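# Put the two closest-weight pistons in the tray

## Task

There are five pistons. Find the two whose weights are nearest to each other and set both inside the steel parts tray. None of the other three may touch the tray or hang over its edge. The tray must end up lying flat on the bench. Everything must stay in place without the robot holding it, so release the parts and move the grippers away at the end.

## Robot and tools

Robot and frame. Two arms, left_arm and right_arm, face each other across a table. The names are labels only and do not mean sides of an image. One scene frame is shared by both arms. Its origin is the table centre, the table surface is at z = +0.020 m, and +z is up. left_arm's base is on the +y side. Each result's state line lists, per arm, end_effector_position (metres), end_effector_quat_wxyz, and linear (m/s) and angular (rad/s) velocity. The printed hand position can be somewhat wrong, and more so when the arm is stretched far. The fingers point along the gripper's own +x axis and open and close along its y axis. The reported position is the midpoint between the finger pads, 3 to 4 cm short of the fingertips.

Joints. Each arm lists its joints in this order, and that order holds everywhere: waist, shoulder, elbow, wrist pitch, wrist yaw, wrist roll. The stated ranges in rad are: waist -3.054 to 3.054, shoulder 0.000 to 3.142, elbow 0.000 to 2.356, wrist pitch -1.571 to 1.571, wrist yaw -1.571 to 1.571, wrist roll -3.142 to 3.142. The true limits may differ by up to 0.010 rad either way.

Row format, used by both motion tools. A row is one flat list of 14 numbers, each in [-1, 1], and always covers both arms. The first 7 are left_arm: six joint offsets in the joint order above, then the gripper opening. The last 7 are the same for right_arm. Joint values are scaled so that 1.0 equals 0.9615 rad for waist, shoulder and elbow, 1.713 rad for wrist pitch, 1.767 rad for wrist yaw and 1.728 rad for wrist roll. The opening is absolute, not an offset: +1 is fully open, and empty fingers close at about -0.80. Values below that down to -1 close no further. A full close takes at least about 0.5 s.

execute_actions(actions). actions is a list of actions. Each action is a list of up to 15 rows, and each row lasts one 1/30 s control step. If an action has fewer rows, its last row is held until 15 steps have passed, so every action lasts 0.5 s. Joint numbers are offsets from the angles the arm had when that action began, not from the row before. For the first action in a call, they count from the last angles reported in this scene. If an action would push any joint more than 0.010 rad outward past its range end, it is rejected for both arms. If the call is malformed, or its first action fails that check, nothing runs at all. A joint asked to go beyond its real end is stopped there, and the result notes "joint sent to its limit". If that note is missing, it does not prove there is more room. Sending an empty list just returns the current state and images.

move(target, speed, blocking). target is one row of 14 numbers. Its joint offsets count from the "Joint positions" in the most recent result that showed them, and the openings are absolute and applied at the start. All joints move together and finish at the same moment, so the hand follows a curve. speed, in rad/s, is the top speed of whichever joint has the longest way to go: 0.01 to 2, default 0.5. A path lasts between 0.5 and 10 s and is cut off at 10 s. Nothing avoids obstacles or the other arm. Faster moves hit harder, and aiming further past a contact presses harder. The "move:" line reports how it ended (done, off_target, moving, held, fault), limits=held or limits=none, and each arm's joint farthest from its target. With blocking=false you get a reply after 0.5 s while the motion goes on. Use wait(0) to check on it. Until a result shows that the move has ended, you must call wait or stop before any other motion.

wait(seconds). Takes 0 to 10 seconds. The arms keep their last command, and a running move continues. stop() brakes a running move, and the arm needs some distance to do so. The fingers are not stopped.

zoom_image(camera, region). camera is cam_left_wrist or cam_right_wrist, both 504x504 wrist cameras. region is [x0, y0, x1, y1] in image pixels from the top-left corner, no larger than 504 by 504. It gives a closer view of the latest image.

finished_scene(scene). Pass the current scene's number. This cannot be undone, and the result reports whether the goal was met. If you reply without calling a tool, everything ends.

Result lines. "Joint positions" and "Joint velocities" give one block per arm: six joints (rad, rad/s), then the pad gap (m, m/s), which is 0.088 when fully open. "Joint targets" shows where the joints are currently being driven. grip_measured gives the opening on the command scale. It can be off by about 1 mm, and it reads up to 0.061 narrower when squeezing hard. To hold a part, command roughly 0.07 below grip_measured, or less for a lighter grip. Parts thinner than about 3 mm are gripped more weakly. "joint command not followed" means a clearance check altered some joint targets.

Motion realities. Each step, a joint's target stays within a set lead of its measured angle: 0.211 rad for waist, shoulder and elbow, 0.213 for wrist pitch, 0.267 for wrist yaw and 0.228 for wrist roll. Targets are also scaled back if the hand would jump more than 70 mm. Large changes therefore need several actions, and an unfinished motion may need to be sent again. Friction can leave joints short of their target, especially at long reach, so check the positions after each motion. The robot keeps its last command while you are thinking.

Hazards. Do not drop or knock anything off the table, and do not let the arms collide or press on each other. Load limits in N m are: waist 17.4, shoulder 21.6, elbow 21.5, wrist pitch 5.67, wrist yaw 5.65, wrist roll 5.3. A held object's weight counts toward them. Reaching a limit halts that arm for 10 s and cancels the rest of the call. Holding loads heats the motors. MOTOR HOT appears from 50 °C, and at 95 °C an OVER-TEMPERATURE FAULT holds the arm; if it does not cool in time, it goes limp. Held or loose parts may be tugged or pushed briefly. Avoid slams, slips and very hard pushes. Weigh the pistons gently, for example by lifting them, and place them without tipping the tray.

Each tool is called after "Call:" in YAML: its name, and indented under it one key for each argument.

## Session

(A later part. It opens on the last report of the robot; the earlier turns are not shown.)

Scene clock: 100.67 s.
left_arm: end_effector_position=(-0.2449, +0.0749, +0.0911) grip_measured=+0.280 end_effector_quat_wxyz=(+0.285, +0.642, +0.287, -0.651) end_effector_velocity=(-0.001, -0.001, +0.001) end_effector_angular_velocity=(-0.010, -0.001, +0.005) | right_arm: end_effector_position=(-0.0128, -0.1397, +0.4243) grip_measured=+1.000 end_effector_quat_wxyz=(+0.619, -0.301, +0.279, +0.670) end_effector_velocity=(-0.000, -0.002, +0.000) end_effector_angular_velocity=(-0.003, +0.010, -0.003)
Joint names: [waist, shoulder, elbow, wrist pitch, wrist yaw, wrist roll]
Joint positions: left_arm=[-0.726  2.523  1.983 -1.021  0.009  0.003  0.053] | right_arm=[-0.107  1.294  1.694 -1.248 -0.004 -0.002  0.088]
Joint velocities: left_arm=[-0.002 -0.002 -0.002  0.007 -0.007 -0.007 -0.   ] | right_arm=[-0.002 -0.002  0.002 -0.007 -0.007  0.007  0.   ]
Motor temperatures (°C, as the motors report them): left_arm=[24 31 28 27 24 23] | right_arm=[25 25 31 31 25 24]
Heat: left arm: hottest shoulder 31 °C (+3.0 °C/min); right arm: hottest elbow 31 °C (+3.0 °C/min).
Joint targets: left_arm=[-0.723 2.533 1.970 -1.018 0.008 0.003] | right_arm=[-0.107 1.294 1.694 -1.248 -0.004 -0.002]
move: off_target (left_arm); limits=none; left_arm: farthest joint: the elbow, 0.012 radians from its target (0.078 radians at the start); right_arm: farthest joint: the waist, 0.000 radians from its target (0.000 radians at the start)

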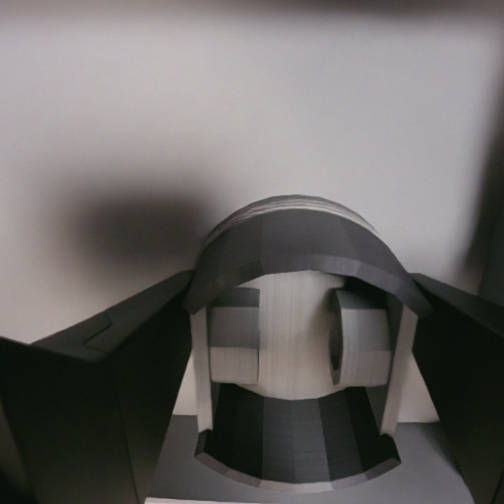

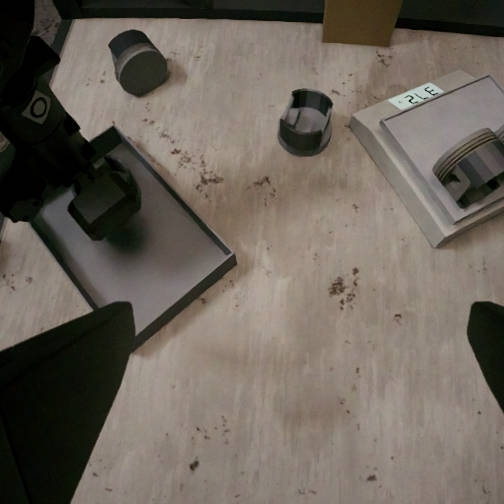

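Call:
execute_actions:
  actions:
    - [[0,0.007,0,0,0,0,0.2,0,0,0,0,0,0,1],[0,0.014,0,0,0,0,0.2,0,0,0,0,0,0,1],[0,0.014,0,0,0,0,0.2,0,0,0,0,0,0,1],[0,0.014,0,0,0,0,0.2,0,0,0,0,0,0,1],[0,0.014,0,0,0,0,0.2,0,0,0,0,0,0,1],[0,0.014,0,0,0,0,0.2,0,0,0,0,0,0,1],[0,0.008,0,0,0,0,0.35,0,0,0,0,0,0,1],[0,0.004,0,0,0,0,0.5,0,0,0,0,0,0,1],[0,0.004,0,0,0,0,0.55,0,0,0,0,0,0,1]]
    - [[0,-0.01,0,-0.003,0,0,0.55,0,0,0,0,0,0,1],[0,-0.022,0,-0.008,0,0,0.55,0,0,0,0,0,0,1],[0,-0.036,0,-0.015,0,0,0.55,0,0,0,0,0,0,1],[0,-0.052,0,-0.024,0,0,0.55,0,0,0,0,0,0,1],[0,-0.068,0,-0.033,0,0,0.55,0,0,0,0,0,0,1],[0,-0.084,0,-0.042,0,0,0.55,0,0,0,0,0,0,1],[0,-0.1,0,-0.051,0,0,0.55,0,0,0,0,0,0,1],[0,-0.116,0,-0.06,0,0,0.55,0,0,0,0,0,0,1],[0,-0.132,0,-0.069,0,0,0.55,0,0,0,0,0,0,1],[0.01,-0.148,0,-0.078,0,0,0.55,0,0,0,0,0,0,1],[0.03,-0.16,0,-0.085,0,0,0.55,0,0,0,0,0,0,1],[0.06,-0.17,0,-0.09,0,0,0.55,0,0,0,0,0,0,1],[0.09,-0.175,0,-0.093,0,0,0.55,0,0,0,0,0,0,1],[0.12,-0.175,0,-0.093,0,0,0.55,0,0,0,0,0,0,1],[0.15,-0.175,0,-0.093,0,0,0.55,0,0,0,0,0,0,1]]

Call:
wait:
  seconds: 0.3

Scene clock: 102.57 s.
left_arm: end_effector_position=(-0.2190, +0.0715, +0.1589) grip_measured=+0.547 end_effector_quat_wxyz=(+0.301, +0.631, +0.301, -0.648) end_effector_velocity=(+0.239, -0.183, +0.114) end_effector_angular_velocity=(-0.097, +0.070, +0.655) | right_arm: end_effector_position=(-0.0128, -0.1397, +0.4243) grip_measured=+1.000 end_effector_quat_wxyz=(+0.619, -0.301, +0.279, +0.670) end_effector_velocity=(-0.001, -0.001, -0.003) end_effector_angular_velocity=(-0.014, +0.020, +0.002)
Joint names: [waist, shoulder, elbow, wrist pitch, wrist yaw, wrist roll]
Joint positions: left_arm=[-0.679  2.372  1.983 -1.16   0.011  0.003  0.066] | right_arm=[-0.107  1.294  1.694 -1.248 -0.004 -0.002  0.088]
Joint velocities: left_arm=[ 0.647 -0.256  0.002 -0.139 -0.007 -0.007  0.   ] | right_arm=[-0.007  0.002 -0.002 -0.007 -0.022  0.007  0.   ]
Motor temperatures (°C, as the motors report them): left_arm=[24 31 28 27 24 23] | right_arm=[25 25 31 31 25 24]
Heat: left arm: hottest shoulder 31 °C (+3.0 °C/min); right arm: hottest elbow 31 °C (+3.0 °C/min).
Joint targets: left_arm=[-0.582 2.355 1.983 -1.180 0.009 0.003] | right_arm=[-0.107 1.294 1.694 -1.248 -0.004 -0.002]

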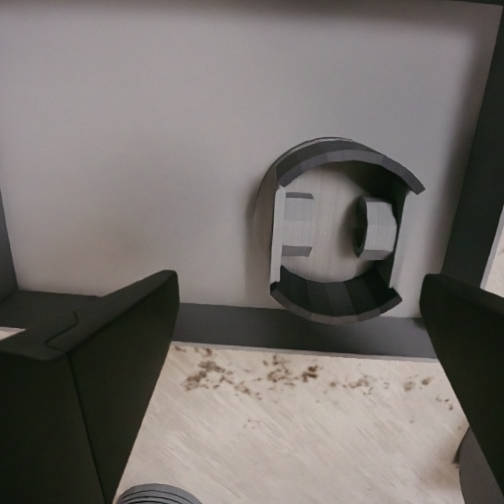

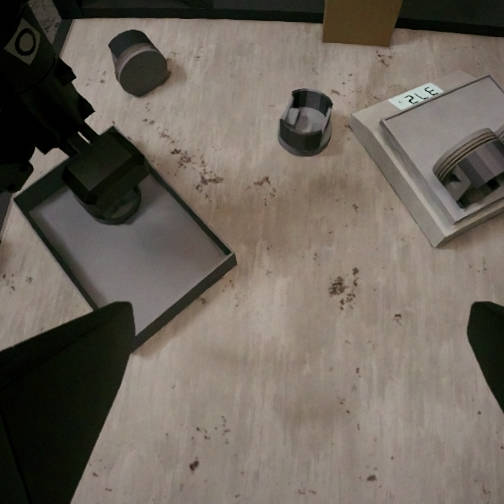

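Scene clock: 102.87 s.
left_arm: end_effector_position=(-0.1763, +0.0433, +0.1637) grip_measured=+0.547 end_effector_quat_wxyz=(+0.336, +0.616, +0.335, -0.629) end_effector_velocity=(-0.037, +0.022, +0.003) end_effector_angular_velocity=(-0.014, +0.001, -0.073) | right_arm: end_effector_position=(-0.0128, -0.1397, +0.4243) grip_measured=+1.000 end_effector_quat_wxyz=(+0.619, -0.301, +0.279, +0.670) end_effector_velocity=(+0.001, -0.004, -0.003) end_effector_angular_velocity=(-0.022, -0.001, +0.003)
Joint names: [waist, shoulder, elbow, wrist pitch, wrist yaw, wrist roll]
Joint positions: left_arm=[-0.569  2.361  1.983 -1.176  0.007  0.003  0.066] | right_arm=[-0.107  1.294  1.694 -1.248 -0.004 -0.002  0.088]
Joint velocities: left_arm=[-0.095 -0.007 -0.002  0.007 -0.007 -0.022 -0.   ] | right_arm=[-0.007 -0.002 -0.002 -0.022 -0.007 -0.007  0.   ]
Motor temperatures (°C, as the motors report them): left_arm=[24 32 28 27 24 23] | right_arm=[25 25 31 31 25 24]
Heat: left arm: hottest shoulder 32 °C (+4.0 °C/min); right arm: hottest elbow 31 °C (+3.0 °C/min).
Joint targets: left_arm=[-0.582 2.355 1.983 -1.180 0.009 0.003] | right_arm=[-0.107 1.294 1.694 -1.248 -0.004 -0.002]
wait: 0.30 s; no rest

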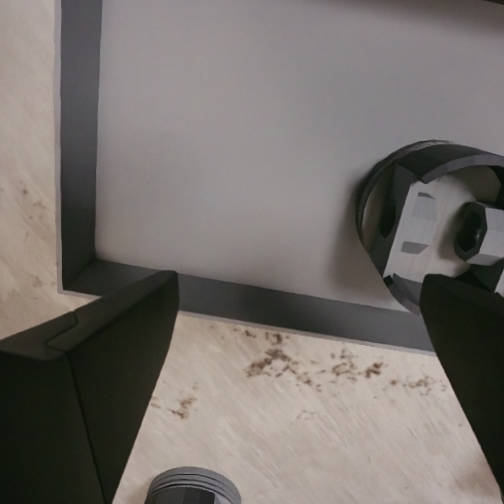

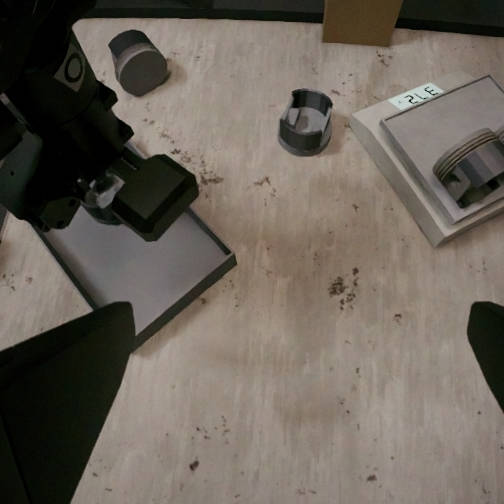

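Call:
move:
  target: [0.99,-0.507,-0.528,0,-0.004,-0.089,1, 0,-0.2,0,0,0,0,1]
  speed: 1.0

Scene clock: 105.20 s.
left_arm: end_effector_position=(+0.2032, +0.1023, +0.2245) grip_measured=+0.989 end_effector_quat_wxyz=(+0.610, +0.356, +0.612, -0.355) end_effector_velocity=(+0.001, +0.003, +0.002) end_effector_angular_velocity=(+0.005, -0.006, +0.010) | right_arm: end_effector_position=(-0.0091, -0.1894, +0.4713) grip_measured=+1.000 end_effector_quat_wxyz=(+0.642, -0.238, +0.220, +0.695) end_effector_velocity=(-0.000, -0.004, -0.004) end_effector_angular_velocity=(-0.022, -0.003, +0.008)
Joint names: [waist, shoulder, elbow, wrist pitch, wrist yaw, wrist roll]
Joint positions: left_arm=[ 0.379  1.884  1.487 -1.177 -0.    -0.148  0.087] | right_arm=[-0.107  1.106  1.694 -1.248 -0.004 -0.002  0.088]
Joint velocities: left_arm=[ 0.002 -0.007 -0.002 -0.007 -0.007 -0.007 -0.   ] | right_arm=[-0.002 -0.002 -0.002 -0.022 -0.007 -0.007  0.   ]
Motor temperatures (°C, as the motors report them): left_arm=[24 32 28 27 24 23] | right_arm=[25 25 31 31 25 24]
Heat: left arm: hottest shoulder 32 °C (+4.0 °C/min); right arm: hottest elbow 31 °C (+3.0 °C/min).
Joint targets: left_arm=[0.382 1.874 1.475 -1.176 0.000 -0.151] | right_arm=[-0.107 1.101 1.694 -1.248 -0.004 -0.002]
move: off_target (left_arm); limits=none; left_arm: farthest joint: the elbow, 0.012 radians from its target (0.507 radians at the start); right_arm: farthest joint: the shoulder, 0.004 radians from its target (0.192 radians at the start)

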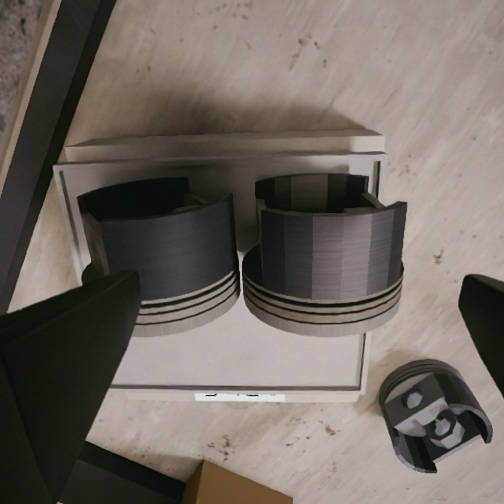

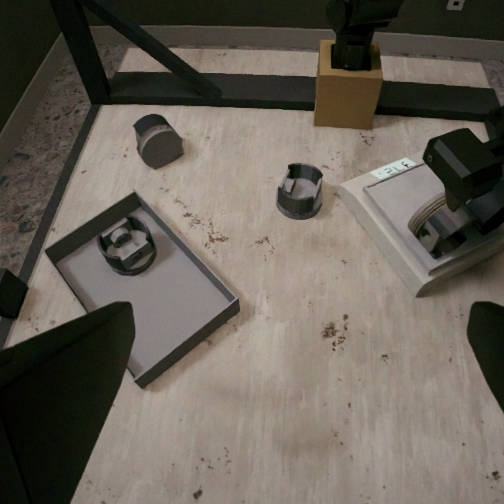

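Call:
move:
  target: [-0.053,0.048,-0.105,0.078,0,-0.03,0.59, 0,0,0,0,0,0,1]
  speed: 0.4

Scene clock: 107.10 s.
left_arm: end_effector_position=(+0.1884, +0.0934, +0.1900) grip_measured=+0.593 end_effector_quat_wxyz=(+0.612, +0.355, +0.611, -0.355) end_effector_velocity=(-0.003, +0.003, -0.003) end_effector_angular_velocity=(+0.019, -0.002, +0.015) | right_arm: end_effector_position=(-0.0091, -0.1894, +0.4713) grip_measured=+1.000 end_effector_quat_wxyz=(+0.642, -0.238, +0.220, +0.695) end_effector_velocity=(+0.001, -0.001, -0.002) end_effector_angular_velocity=(-0.008, +0.010, -0.006)
Joint names: [waist, shoulder, elbow, wrist pitch, wrist yaw, wrist roll]
Joint positions: left_arm=[ 0.331  1.922  1.399 -1.047 -0.    -0.197  0.068] | right_arm=[-0.107  1.106  1.694 -1.248 -0.004 -0.002  0.088]
Joint velocities: left_arm=[-0.007  0.002 -0.007 -0.007 -0.007 -0.022 -0.   ] | right_arm=[-0.007 -0.002 -0.002 -0.007 -0.007  0.007  0.   ]
Motor temperatures (°C, as the motors report them): left_arm=[24 33 28 27 24 23] | right_arm=[25 25 31 31 25 24]
Heat: left arm: hottest shoulder 33 °C (+4.0 °C/min); right arm: hottest elbow 31 °C (+2.0 °C/min).
Joint targets: left_arm=[0.328 1.930 1.387 -1.044 -0.000 -0.200] | right_arm=[-0.107 1.106 1.694 -1.248 -0.004 -0.002]
move: off_target (left_arm); limits=none; left_arm: farthest joint: the elbow, 0.013 radians from its target (0.101 radians at the start); right_arm: farthest joint: the waist, 0.000 radians from its target (0.000 radians at the start)

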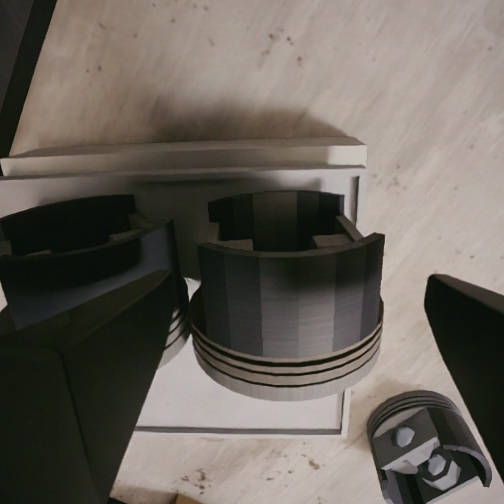

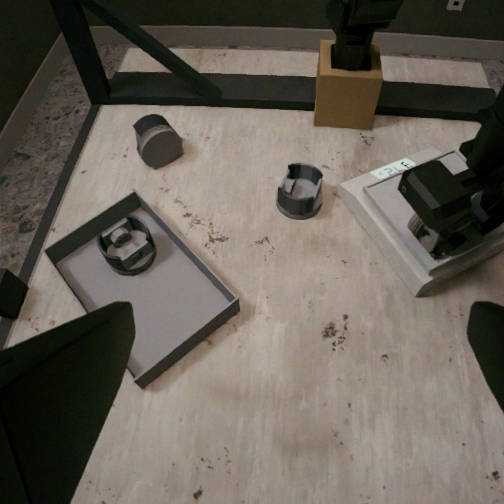

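Call:
move:
  target: [0,0.1,-0.1546,0.1325,0,0,0.59, 0,0,0,0,0,0,1]
  speed: 0.2

Scene clock: 109.40 s.
left_arm: end_effector_position=(+0.1882, +0.0940, +0.1291) grip_measured=+0.593 end_effector_quat_wxyz=(+0.611, +0.355, +0.611, -0.355) end_effector_velocity=(+0.000, -0.000, -0.001) end_effector_angular_velocity=(-0.000, -0.008, +0.020) | right_arm: end_effector_position=(-0.0091, -0.1894, +0.4713) grip_measured=+1.000 end_effector_quat_wxyz=(+0.642, -0.238, +0.220, +0.695) end_effector_velocity=(+0.001, -0.001, -0.002) end_effector_angular_velocity=(-0.007, -0.002, +0.003)
Joint names: [waist, shoulder, elbow, wrist pitch, wrist yaw, wrist roll]
Joint positions: left_arm=[ 0.331  2.009  1.262 -0.823 -0.    -0.197  0.068] | right_arm=[-0.107  1.106  1.694 -1.248 -0.004 -0.002  0.088]
Joint velocities: left_arm=[-0.002  0.002 -0.002  0.007 -0.007 -0.022 -0.   ] | right_arm=[-0.007 -0.002 -0.002 -0.007 -0.007 -0.007  0.   ]
Motor temperatures (°C, as the motors report them): left_arm=[24 33 27 27 24 23] | right_arm=[25 25 31 31 25 24]
Heat: left arm: hottest shoulder 33 °C (+4.0 °C/min); right arm: hottest elbow 31 °C (+2.0 °C/min).
Joint targets: left_arm=[0.331 2.018 1.250 -0.820 -0.000 -0.197] | right_arm=[-0.107 1.106 1.694 -1.248 -0.004 -0.002]
move: off_target (left_arm); limits=none; left_arm: farthest joint: the elbow, 0.011 radians from its target (0.148 radians at the start); right_arm: farthest joint: the waist, 0.000 radians from its target (0.000 radians at the start)

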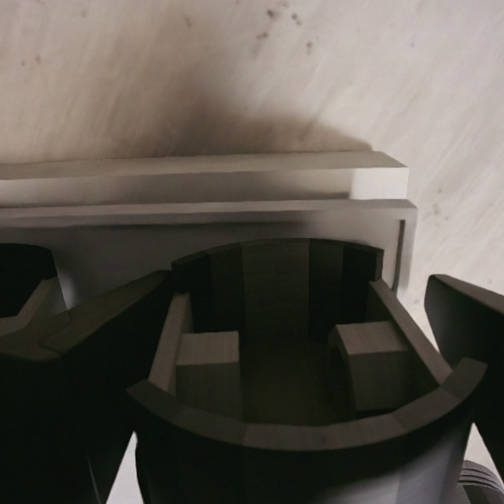

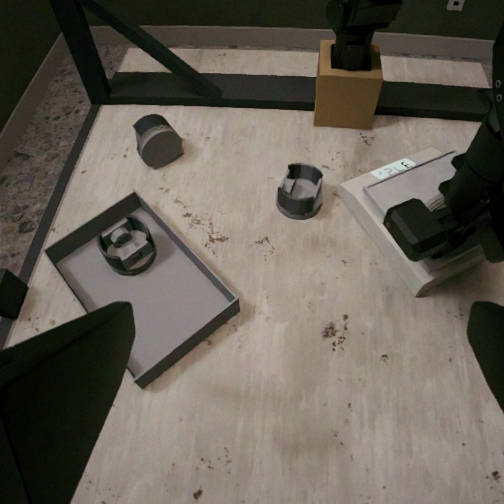

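Call:
execute_actions:
  actions:
    - [[0.004,0,0,0,0,0,0.55,0,0,0,0,0,0,1],[0.008,0,0,0,0,0,0.5,0,0,0,0,0,0,1],[0.012,0,0,0,0,0,0.45,0,0,0,0,0,0,1],[0.015,0,0,0,0,0,0.4,0,0,0,0,0,0,1],[0.018,0,0,0,0,0,0.35,0,0,0,0,0,0,1],[0.018,0,0,0,0,0,0.3,0,0,0,0,0,0,1],[0.018,0,0,0,0,0,0.25,0,0,0,0,0,0,1],[0.018,0,0,0,0,0,0.2,0,0,0,0,0,0,1]]

Scene clock: 110.33 s.
left_arm: end_effector_position=(+0.1924, +0.0953, +0.1291) grip_measured=+0.292 end_effector_quat_wxyz=(+0.613, +0.350, +0.614, -0.352) end_effector_velocity=(-0.003, +0.001, +0.000) end_effector_angular_velocity=(+0.004, +0.009, -0.010) | right_arm: end_effector_position=(-0.0091, -0.1894, +0.4713) grip_measured=+1.000 end_effector_quat_wxyz=(+0.642, -0.238, +0.220, +0.695) end_effector_velocity=(-0.005, -0.002, -0.002) end_effector_angular_velocity=(-0.009, +0.016, +0.031)
Joint names: [waist, shoulder, elbow, wrist pitch, wrist yaw, wrist roll]
Joint positions: left_arm=[ 0.344  2.009  1.262 -0.823  0.002 -0.197  0.053] | right_arm=[-0.107  1.106  1.694 -1.248 -0.004 -0.002  0.088]
Joint velocities: left_arm=[-0.002 -0.002 -0.002 -0.007  0.007  0.007 -0.   ] | right_arm=[-0.002 -0.002 -0.002 -0.007 -0.037 -0.007  0.   ]
Motor temperatures (°C, as the motors report them): left_arm=[24 33 27 27 24 23] | right_arm=[25 25 31 31 25 24]
Heat: left arm: hottest shoulder 33 °C (+4.0 °C/min); right arm: hottest elbow 31 °C (+2.0 °C/min).
Joint targets: left_arm=[0.348 2.009 1.262 -0.823 -0.000 -0.197] | right_arm=[-0.107 1.106 1.694 -1.248 -0.004 -0.002]

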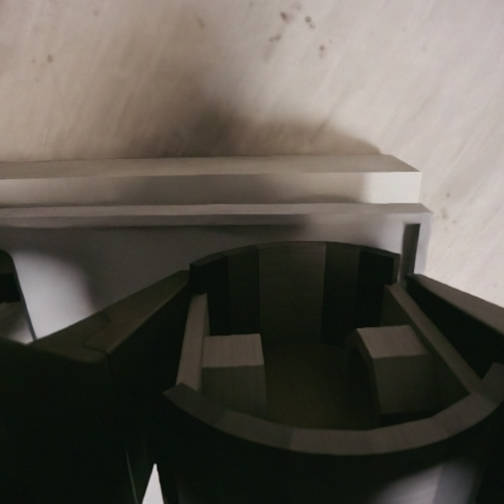

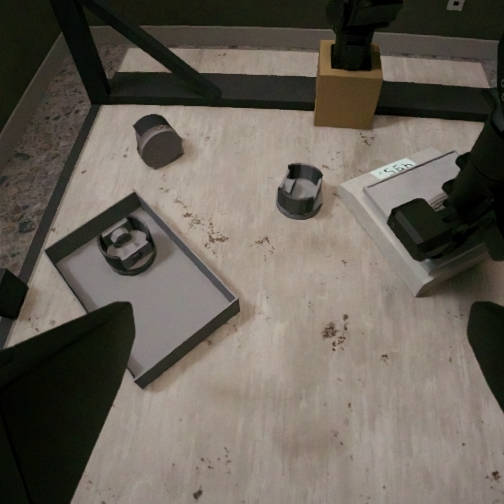

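Call:
move:
  target: [0,-0.09,0,-0.043,0,0,0.2, 0,0,0,0,0,0,1]
  speed: 0.4

Scene clock: 112.73 s.
left_arm: end_effector_position=(+0.1894, +0.1037, +0.1526) grip_measured=+0.292 end_effector_quat_wxyz=(+0.614, +0.350, +0.614, -0.352) end_effector_velocity=(-0.001, +0.005, +0.002) end_effector_angular_velocity=(+0.019, -0.001, +0.005) | right_arm: end_effector_position=(-0.0091, -0.1894, +0.4713) grip_measured=+1.000 end_effector_quat_wxyz=(+0.642, -0.238, +0.220, +0.695) end_effector_velocity=(+0.001, -0.001, -0.002) end_effector_angular_velocity=(-0.007, -0.002, +0.003)
Joint names: [waist, shoulder, elbow, wrist pitch, wrist yaw, wrist roll]
Joint positions: left_arm=[ 0.344  1.938  1.262 -0.893  0.002 -0.197  0.053] | right_arm=[-0.107  1.106  1.694 -1.248 -0.004 -0.002  0.088]
Joint velocities: left_arm=[-0.002 -0.007 -0.002 -0.022 -0.007 -0.007 -0.   ] | right_arm=[-0.007 -0.002 -0.002 -0.007 -0.007 -0.007  0.   ]
Motor temperatures (°C, as the motors report them): left_arm=[24 33 27 27 24 23] | right_arm=[25 25 31 31 25 24]
Heat: left arm: hottest shoulder 33 °C (+3.0 °C/min); right arm: hottest elbow 31 °C (+2.0 °C/min).
Joint targets: left_arm=[0.344 1.923 1.262 -0.896 0.002 -0.197] | right_arm=[-0.107 1.106 1.694 -1.248 -0.004 -0.002]
move: off_target (left_arm); limits=none; left_arm: farthest joint: the shoulder, 0.015 radians from its target (0.087 radians at the start); right_arm: farthest joint: the waist, 0.000 radians from its target (0.000 radians at the start)

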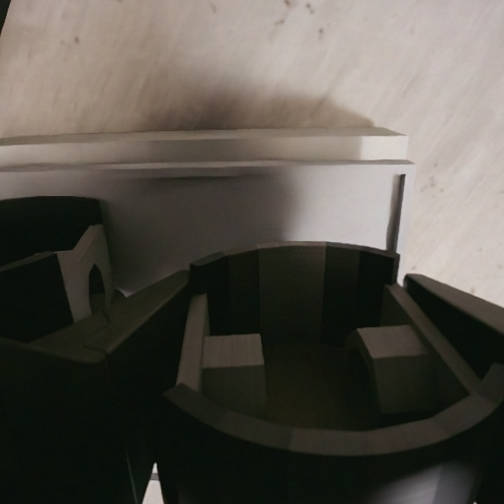

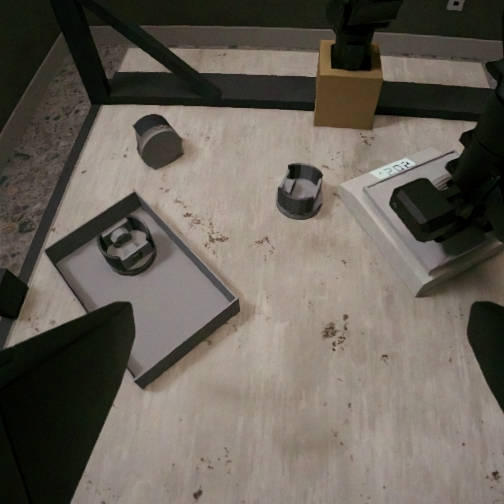

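Call:
move:
  target: [-0.876,0.649,0.975,-0.179,0,0.243,0.2, 0,0,0,0,0,0,1]
  speed: 0.9

Scene clock: 114.83 s.
left_arm: end_effector_position=(-0.1613, -0.0001, +0.1257) grip_measured=+0.293 end_effector_quat_wxyz=(+0.289, +0.643, +0.291, -0.647) end_effector_velocity=(+0.001, +0.007, -0.003) end_effector_angular_velocity=(+0.031, -0.009, +0.005) | right_arm: end_effector_position=(-0.0091, -0.1894, +0.4713) grip_measured=+1.000 end_effector_quat_wxyz=(+0.642, -0.238, +0.220, +0.695) end_effector_velocity=(-0.000, -0.005, -0.003) end_effector_angular_velocity=(-0.017, -0.003, +0.008)
Joint names: [waist, shoulder, elbow, wrist pitch, wrist yaw, wrist roll]
Joint positions: left_arm=[-0.496  2.554  2.182 -1.196  0.005  0.22   0.053] | right_arm=[-0.107  1.106  1.694 -1.248 -0.004 -0.002  0.088]
Joint velocities: left_arm=[-0.002  0.002 -0.007 -0.022  0.007 -0.007 -0.   ] | right_arm=[-0.002 -0.007 -0.002 -0.022 -0.007 -0.007  0.   ]
Motor temperatures (°C, as the motors report them): left_arm=[24 33 28 27 24 23] | right_arm=[25 25 31 31 25 24]
Heat: left arm: hottest shoulder 33 °C (+3.0 °C/min); right arm: hottest elbow 31 °C (+2.0 °C/min).
Joint targets: left_arm=[-0.498 2.562 2.199 -1.199 0.002 0.223] | right_arm=[-0.107 1.106 1.694 -1.248 -0.004 -0.002]
move: off_target (left_arm); limits=none; left_arm: farthest joint: the elbow, 0.017 radians from its target (0.938 radians at the start); right_arm: farthest joint: the waist, 0.000 radians from its target (0.000 radians at the start)

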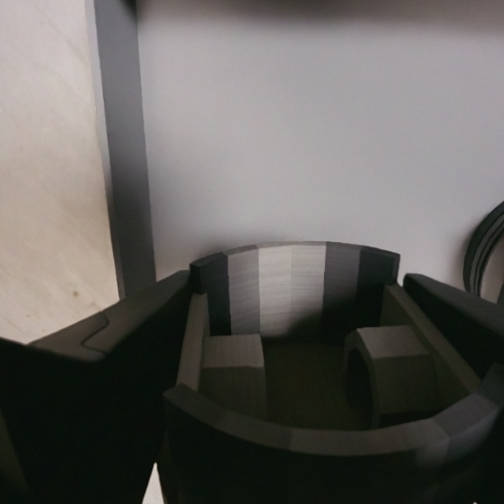

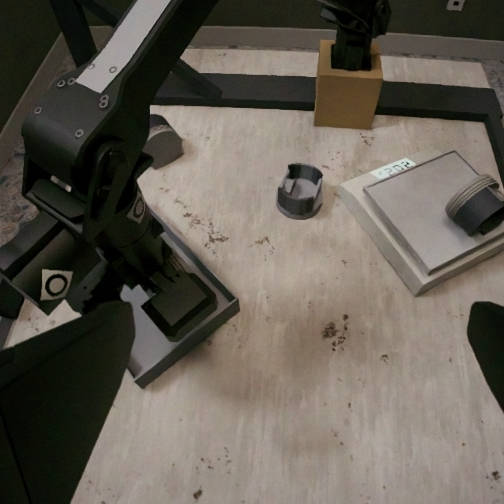

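Call:
move:
  target: [0,0.065,-0.1037,0.086,0,0,0.2, 0,0,0,0,0,0,1]
  speed: 0.25

Scene clock: 116.40 s.
left_arm: end_effector_position=(-0.1611, +0.0003, +0.0760) grip_measured=+0.293 end_effector_quat_wxyz=(+0.288, +0.644, +0.292, -0.646) end_effector_velocity=(-0.002, +0.002, +0.002) end_effector_angular_velocity=(+0.006, +0.005, +0.005) | right_arm: end_effector_position=(-0.0091, -0.1894, +0.4713) grip_measured=+1.000 end_effector_quat_wxyz=(+0.642, -0.238, +0.220, +0.695) end_effector_velocity=(+0.001, -0.002, -0.002) end_effector_angular_velocity=(-0.007, -0.011, +0.001)
Joint names: [waist, shoulder, elbow, wrist pitch, wrist yaw, wrist roll]
Joint positions: left_arm=[-0.496  2.612  2.091 -1.051  0.005  0.22   0.053] | right_arm=[-0.107  1.106  1.694 -1.248 -0.004 -0.002  0.088]
Joint velocities: left_arm=[-0.002 -0.002  0.002 -0.007  0.007 -0.007  0.   ] | right_arm=[ 0.002 -0.002 -0.002 -0.007  0.007 -0.007  0.   ]
Motor temperatures (°C, as the motors report them): left_arm=[24 34 28 27 24 23] | right_arm=[25 25 31 31 25 24]
Heat: left arm: hottest shoulder 34 °C (+3.0 °C/min); right arm: hottest elbow 31 °C (+2.0 °C/min).
Joint targets: left_arm=[-0.496 2.617 2.083 -1.048 0.005 0.220] | right_arm=[-0.107 1.106 1.694 -1.248 -0.004 -0.002]
move: done; limits=none; left_arm: farthest joint: the elbow, 0.009 radians from its target (0.100 radians at the start); right_arm: farthest joint: the waist, 0.000 radians from its target (0.000 radians at the start)

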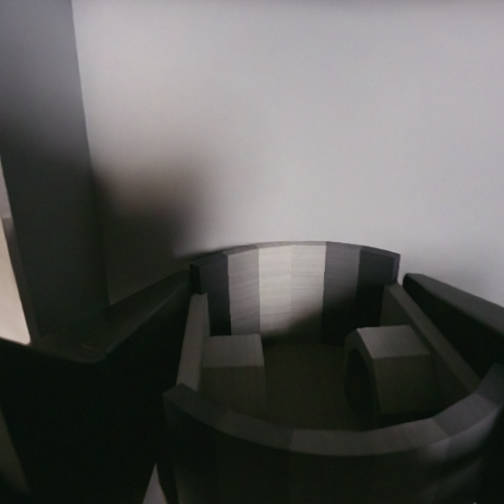

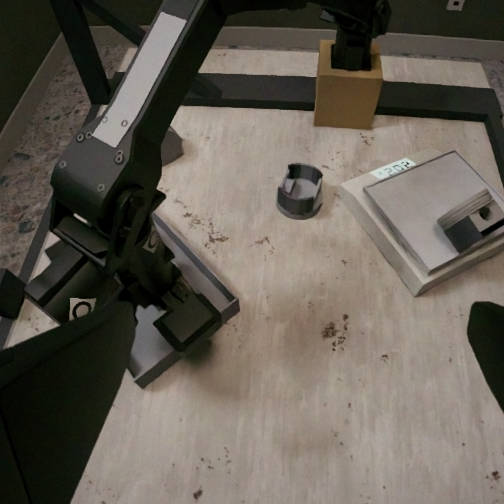

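Call:
execute_actions:
  actions:
    - [[0,0.007,0,0,0,0,0.2,0,0,0,0,0,0,1],[0,0.014,0,0,0,0,0.2,0,0,0,0,0,0,1],[0,0.014,0,0,0,0,0.2,0,0,0,0,0,0,1],[0,0.014,0,0,0,0,0.2,0,0,0,0,0,0,1],[0,0.014,0,0,0,0,0.2,0,0,0,0,0,0,1],[0,0.014,0,0,0,0,0.2,0,0,0,0,0,0,1],[0,0.01,0,0,0,0,0.3,0,0,0,0,0,0,1],[0,0.008,0,0,0,0,0.4,0,0,0,0,0,0,1],[0,0.008,0,0,0,0,0.5,0,0,0,0,0,0,1],[0,0.008,0,0,0,0,0.6,0,0,0,0,0,0,1],[0,0.008,0,0,0,0,0.7,0,0,0,0,0,0,1]]

Call:
move:
  target: [0,-0.13,0.11,-0.125,0,0,0.7, 0,0,0,0,0,0,1]
  speed: 0.4

Call:
move:
  target: [0.2,-0.8,-0.7,0,0,0,0.7, 0,0,0,0,0,0,1]
  speed: 0.9

Scene clock: 117.57 s.
left_arm: end_effector_position=(-0.1610, +0.0004, +0.0753) grip_measured=+0.630 end_effector_quat_wxyz=(+0.288, +0.645, +0.292, -0.645) end_effector_velocity=(+0.004, +0.003, +0.001) end_effector_angular_velocity=(+0.016, -0.017, +0.010) | right_arm: end_effector_position=(-0.0091, -0.1894, +0.4713) grip_measured=+1.000 end_effector_quat_wxyz=(+0.642, -0.238, +0.220, +0.695) end_effector_velocity=(-0.002, -0.002, +0.000) end_effector_angular_velocity=(-0.003, +0.010, +0.004)
Joint names: [waist, shoulder, elbow, wrist pitch, wrist yaw, wrist roll]
Joint positions: left_arm=[-0.496  2.614  2.091 -1.051  0.005  0.22   0.07 ] | right_arm=[-0.107  1.106  1.694 -1.248 -0.004 -0.002  0.088]
Joint velocities: left_arm=[ 0.002 -0.002 -0.002 -0.022 -0.007 -0.007  0.032] | right_arm=[ 0.002 -0.002  0.002 -0.007 -0.007  0.007  0.   ]
Motor temperatures (°C, as the motors report them): left_arm=[24 34 28 27 24 23] | right_arm=[25 25 31 31 25 24]
Heat: left arm: hottest shoulder 34 °C (+3.0 °C/min); right arm: hottest elbow 31 °C (+2.0 °C/min).
Joint targets: left_arm=[-0.496 2.620 2.091 -1.051 0.005 0.220] | right_arm=[-0.107 1.106 1.694 -1.248 -0.004 -0.002]

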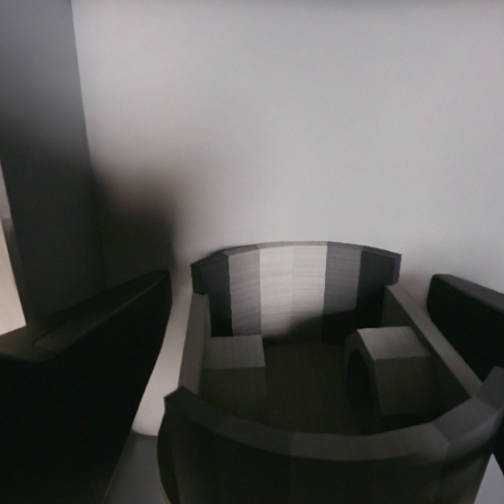

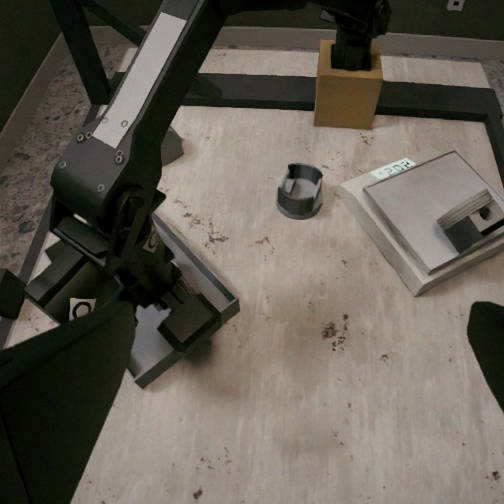

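Scene clock: 118.67 s.
left_arm: end_effector_position=(-0.1575, +0.0069, +0.1537) grip_measured=+0.697 end_effector_quat_wxyz=(+0.288, +0.644, +0.291, -0.646) end_effector_velocity=(+0.002, +0.005, +0.001) end_effector_angular_velocity=(+0.016, -0.017, -0.010) | right_arm: end_effector_position=(-0.0091, -0.1894, +0.4713) grip_measured=+1.000 end_effector_quat_wxyz=(+0.642, -0.238, +0.220, +0.695) end_effector_velocity=(+0.001, -0.002, +0.000) end_effector_angular_velocity=(-0.003, +0.010, -0.006)
Joint names: [waist, shoulder, elbow, wrist pitch, wrist yaw, wrist roll]
Joint positions: left_arm=[-0.496  2.497  2.187 -1.262  0.005  0.22   0.073] | right_arm=[-0.107  1.106  1.694 -1.248 -0.004 -0.002  0.088]
Joint velocities: left_arm=[-0.002 -0.002 -0.002 -0.022 -0.007  0.007 -0.   ] | right_arm=[-0.007 -0.002  0.002 -0.007 -0.007  0.007  0.   ]
Motor temperatures (°C, as the motors report them): left_arm=[24 35 28 27 24 23] | right_arm=[25 25 31 31 25 24]
Heat: left arm: hottest shoulder 35 °C (+4.1 °C/min); right arm: hottest elbow 31 °C (+2.0 °C/min).
Joint targets: left_arm=[-0.496 2.489 2.197 -1.265 0.005 0.220] | right_arm=[-0.107 1.106 1.694 -1.248 -0.004 -0.002]
move: done; limits=none; left_arm: farthest joint: the elbow, 0.010 radians from its target (0.105 radians at the start); right_arm: farthest joint: the waist, 0.000 radians from its target (0.000 radians at the start)

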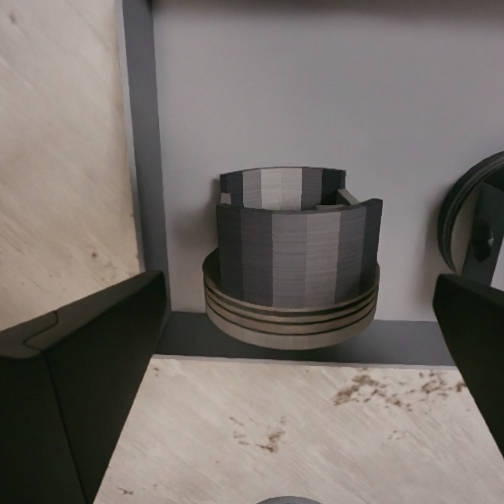

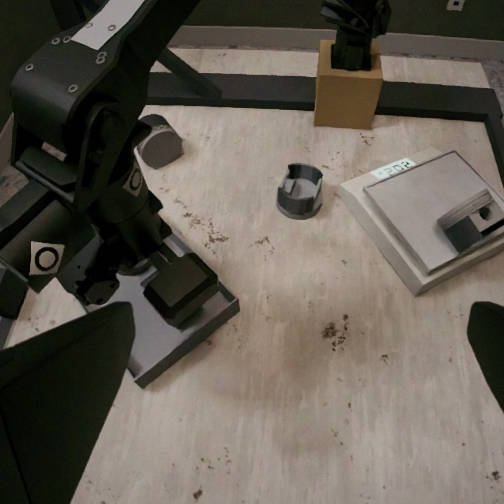

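Scene clock: 120.37 s.
left_arm: end_effector_position=(-0.0288, +0.1083, +0.2817) grip_measured=+0.697 end_effector_quat_wxyz=(+0.371, +0.587, +0.327, -0.641) end_effector_velocity=(+0.001, +0.002, -0.000) end_effector_angular_velocity=(+0.005, -0.009, +0.006) | right_arm: end_effector_position=(-0.0091, -0.1894, +0.4713) grip_measured=+1.000 end_effector_quat_wxyz=(+0.642, -0.238, +0.220, +0.695) end_effector_velocity=(-0.003, -0.002, -0.002) end_effector_angular_velocity=(-0.008, +0.007, +0.019)
Joint names: [waist, shoulder, elbow, wrist pitch, wrist yaw, wrist roll]
Joint positions: left_arm=[-0.307  1.737  1.527 -1.262  0.005  0.22   0.073] | right_arm=[-0.107  1.106  1.694 -1.248 -0.004 -0.002  0.088]
Joint velocities: left_arm=[-0.002 -0.002 -0.002 -0.007 -0.007 -0.007 -0.   ] | right_arm=[-0.002 -0.002 -0.002 -0.007 -0.022 -0.007  0.   ]
Motor temperatures (°C, as the motors report them): left_arm=[24 35 28 27 24 23] | right_arm=[25 25 31 31 25 24]
Heat: left arm: hottest shoulder 35 °C (+4.0 °C/min); right arm: hottest elbow 31 °C (+2.0 °C/min).
Joint targets: left_arm=[-0.304 1.728 1.514 -1.262 0.005 0.220] | right_arm=[-0.107 1.106 1.694 -1.248 -0.004 -0.002]
move: off_target (left_arm); limits=none; left_arm: farthest joint: the elbow, 0.013 radians from its target (0.673 radians at the start); right_arm: farthest joint: the waist, 0.000 radians from its target (0.000 radians at the start)

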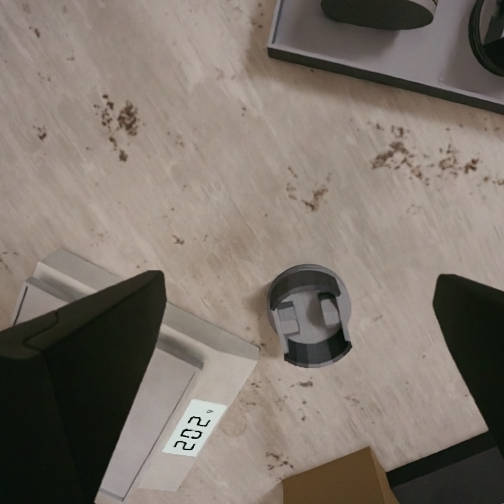

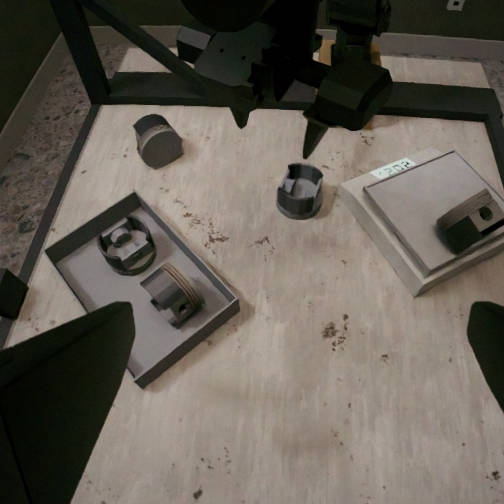

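Call:
finished_scene:
  scene: 1

The scene is finished: the task was done.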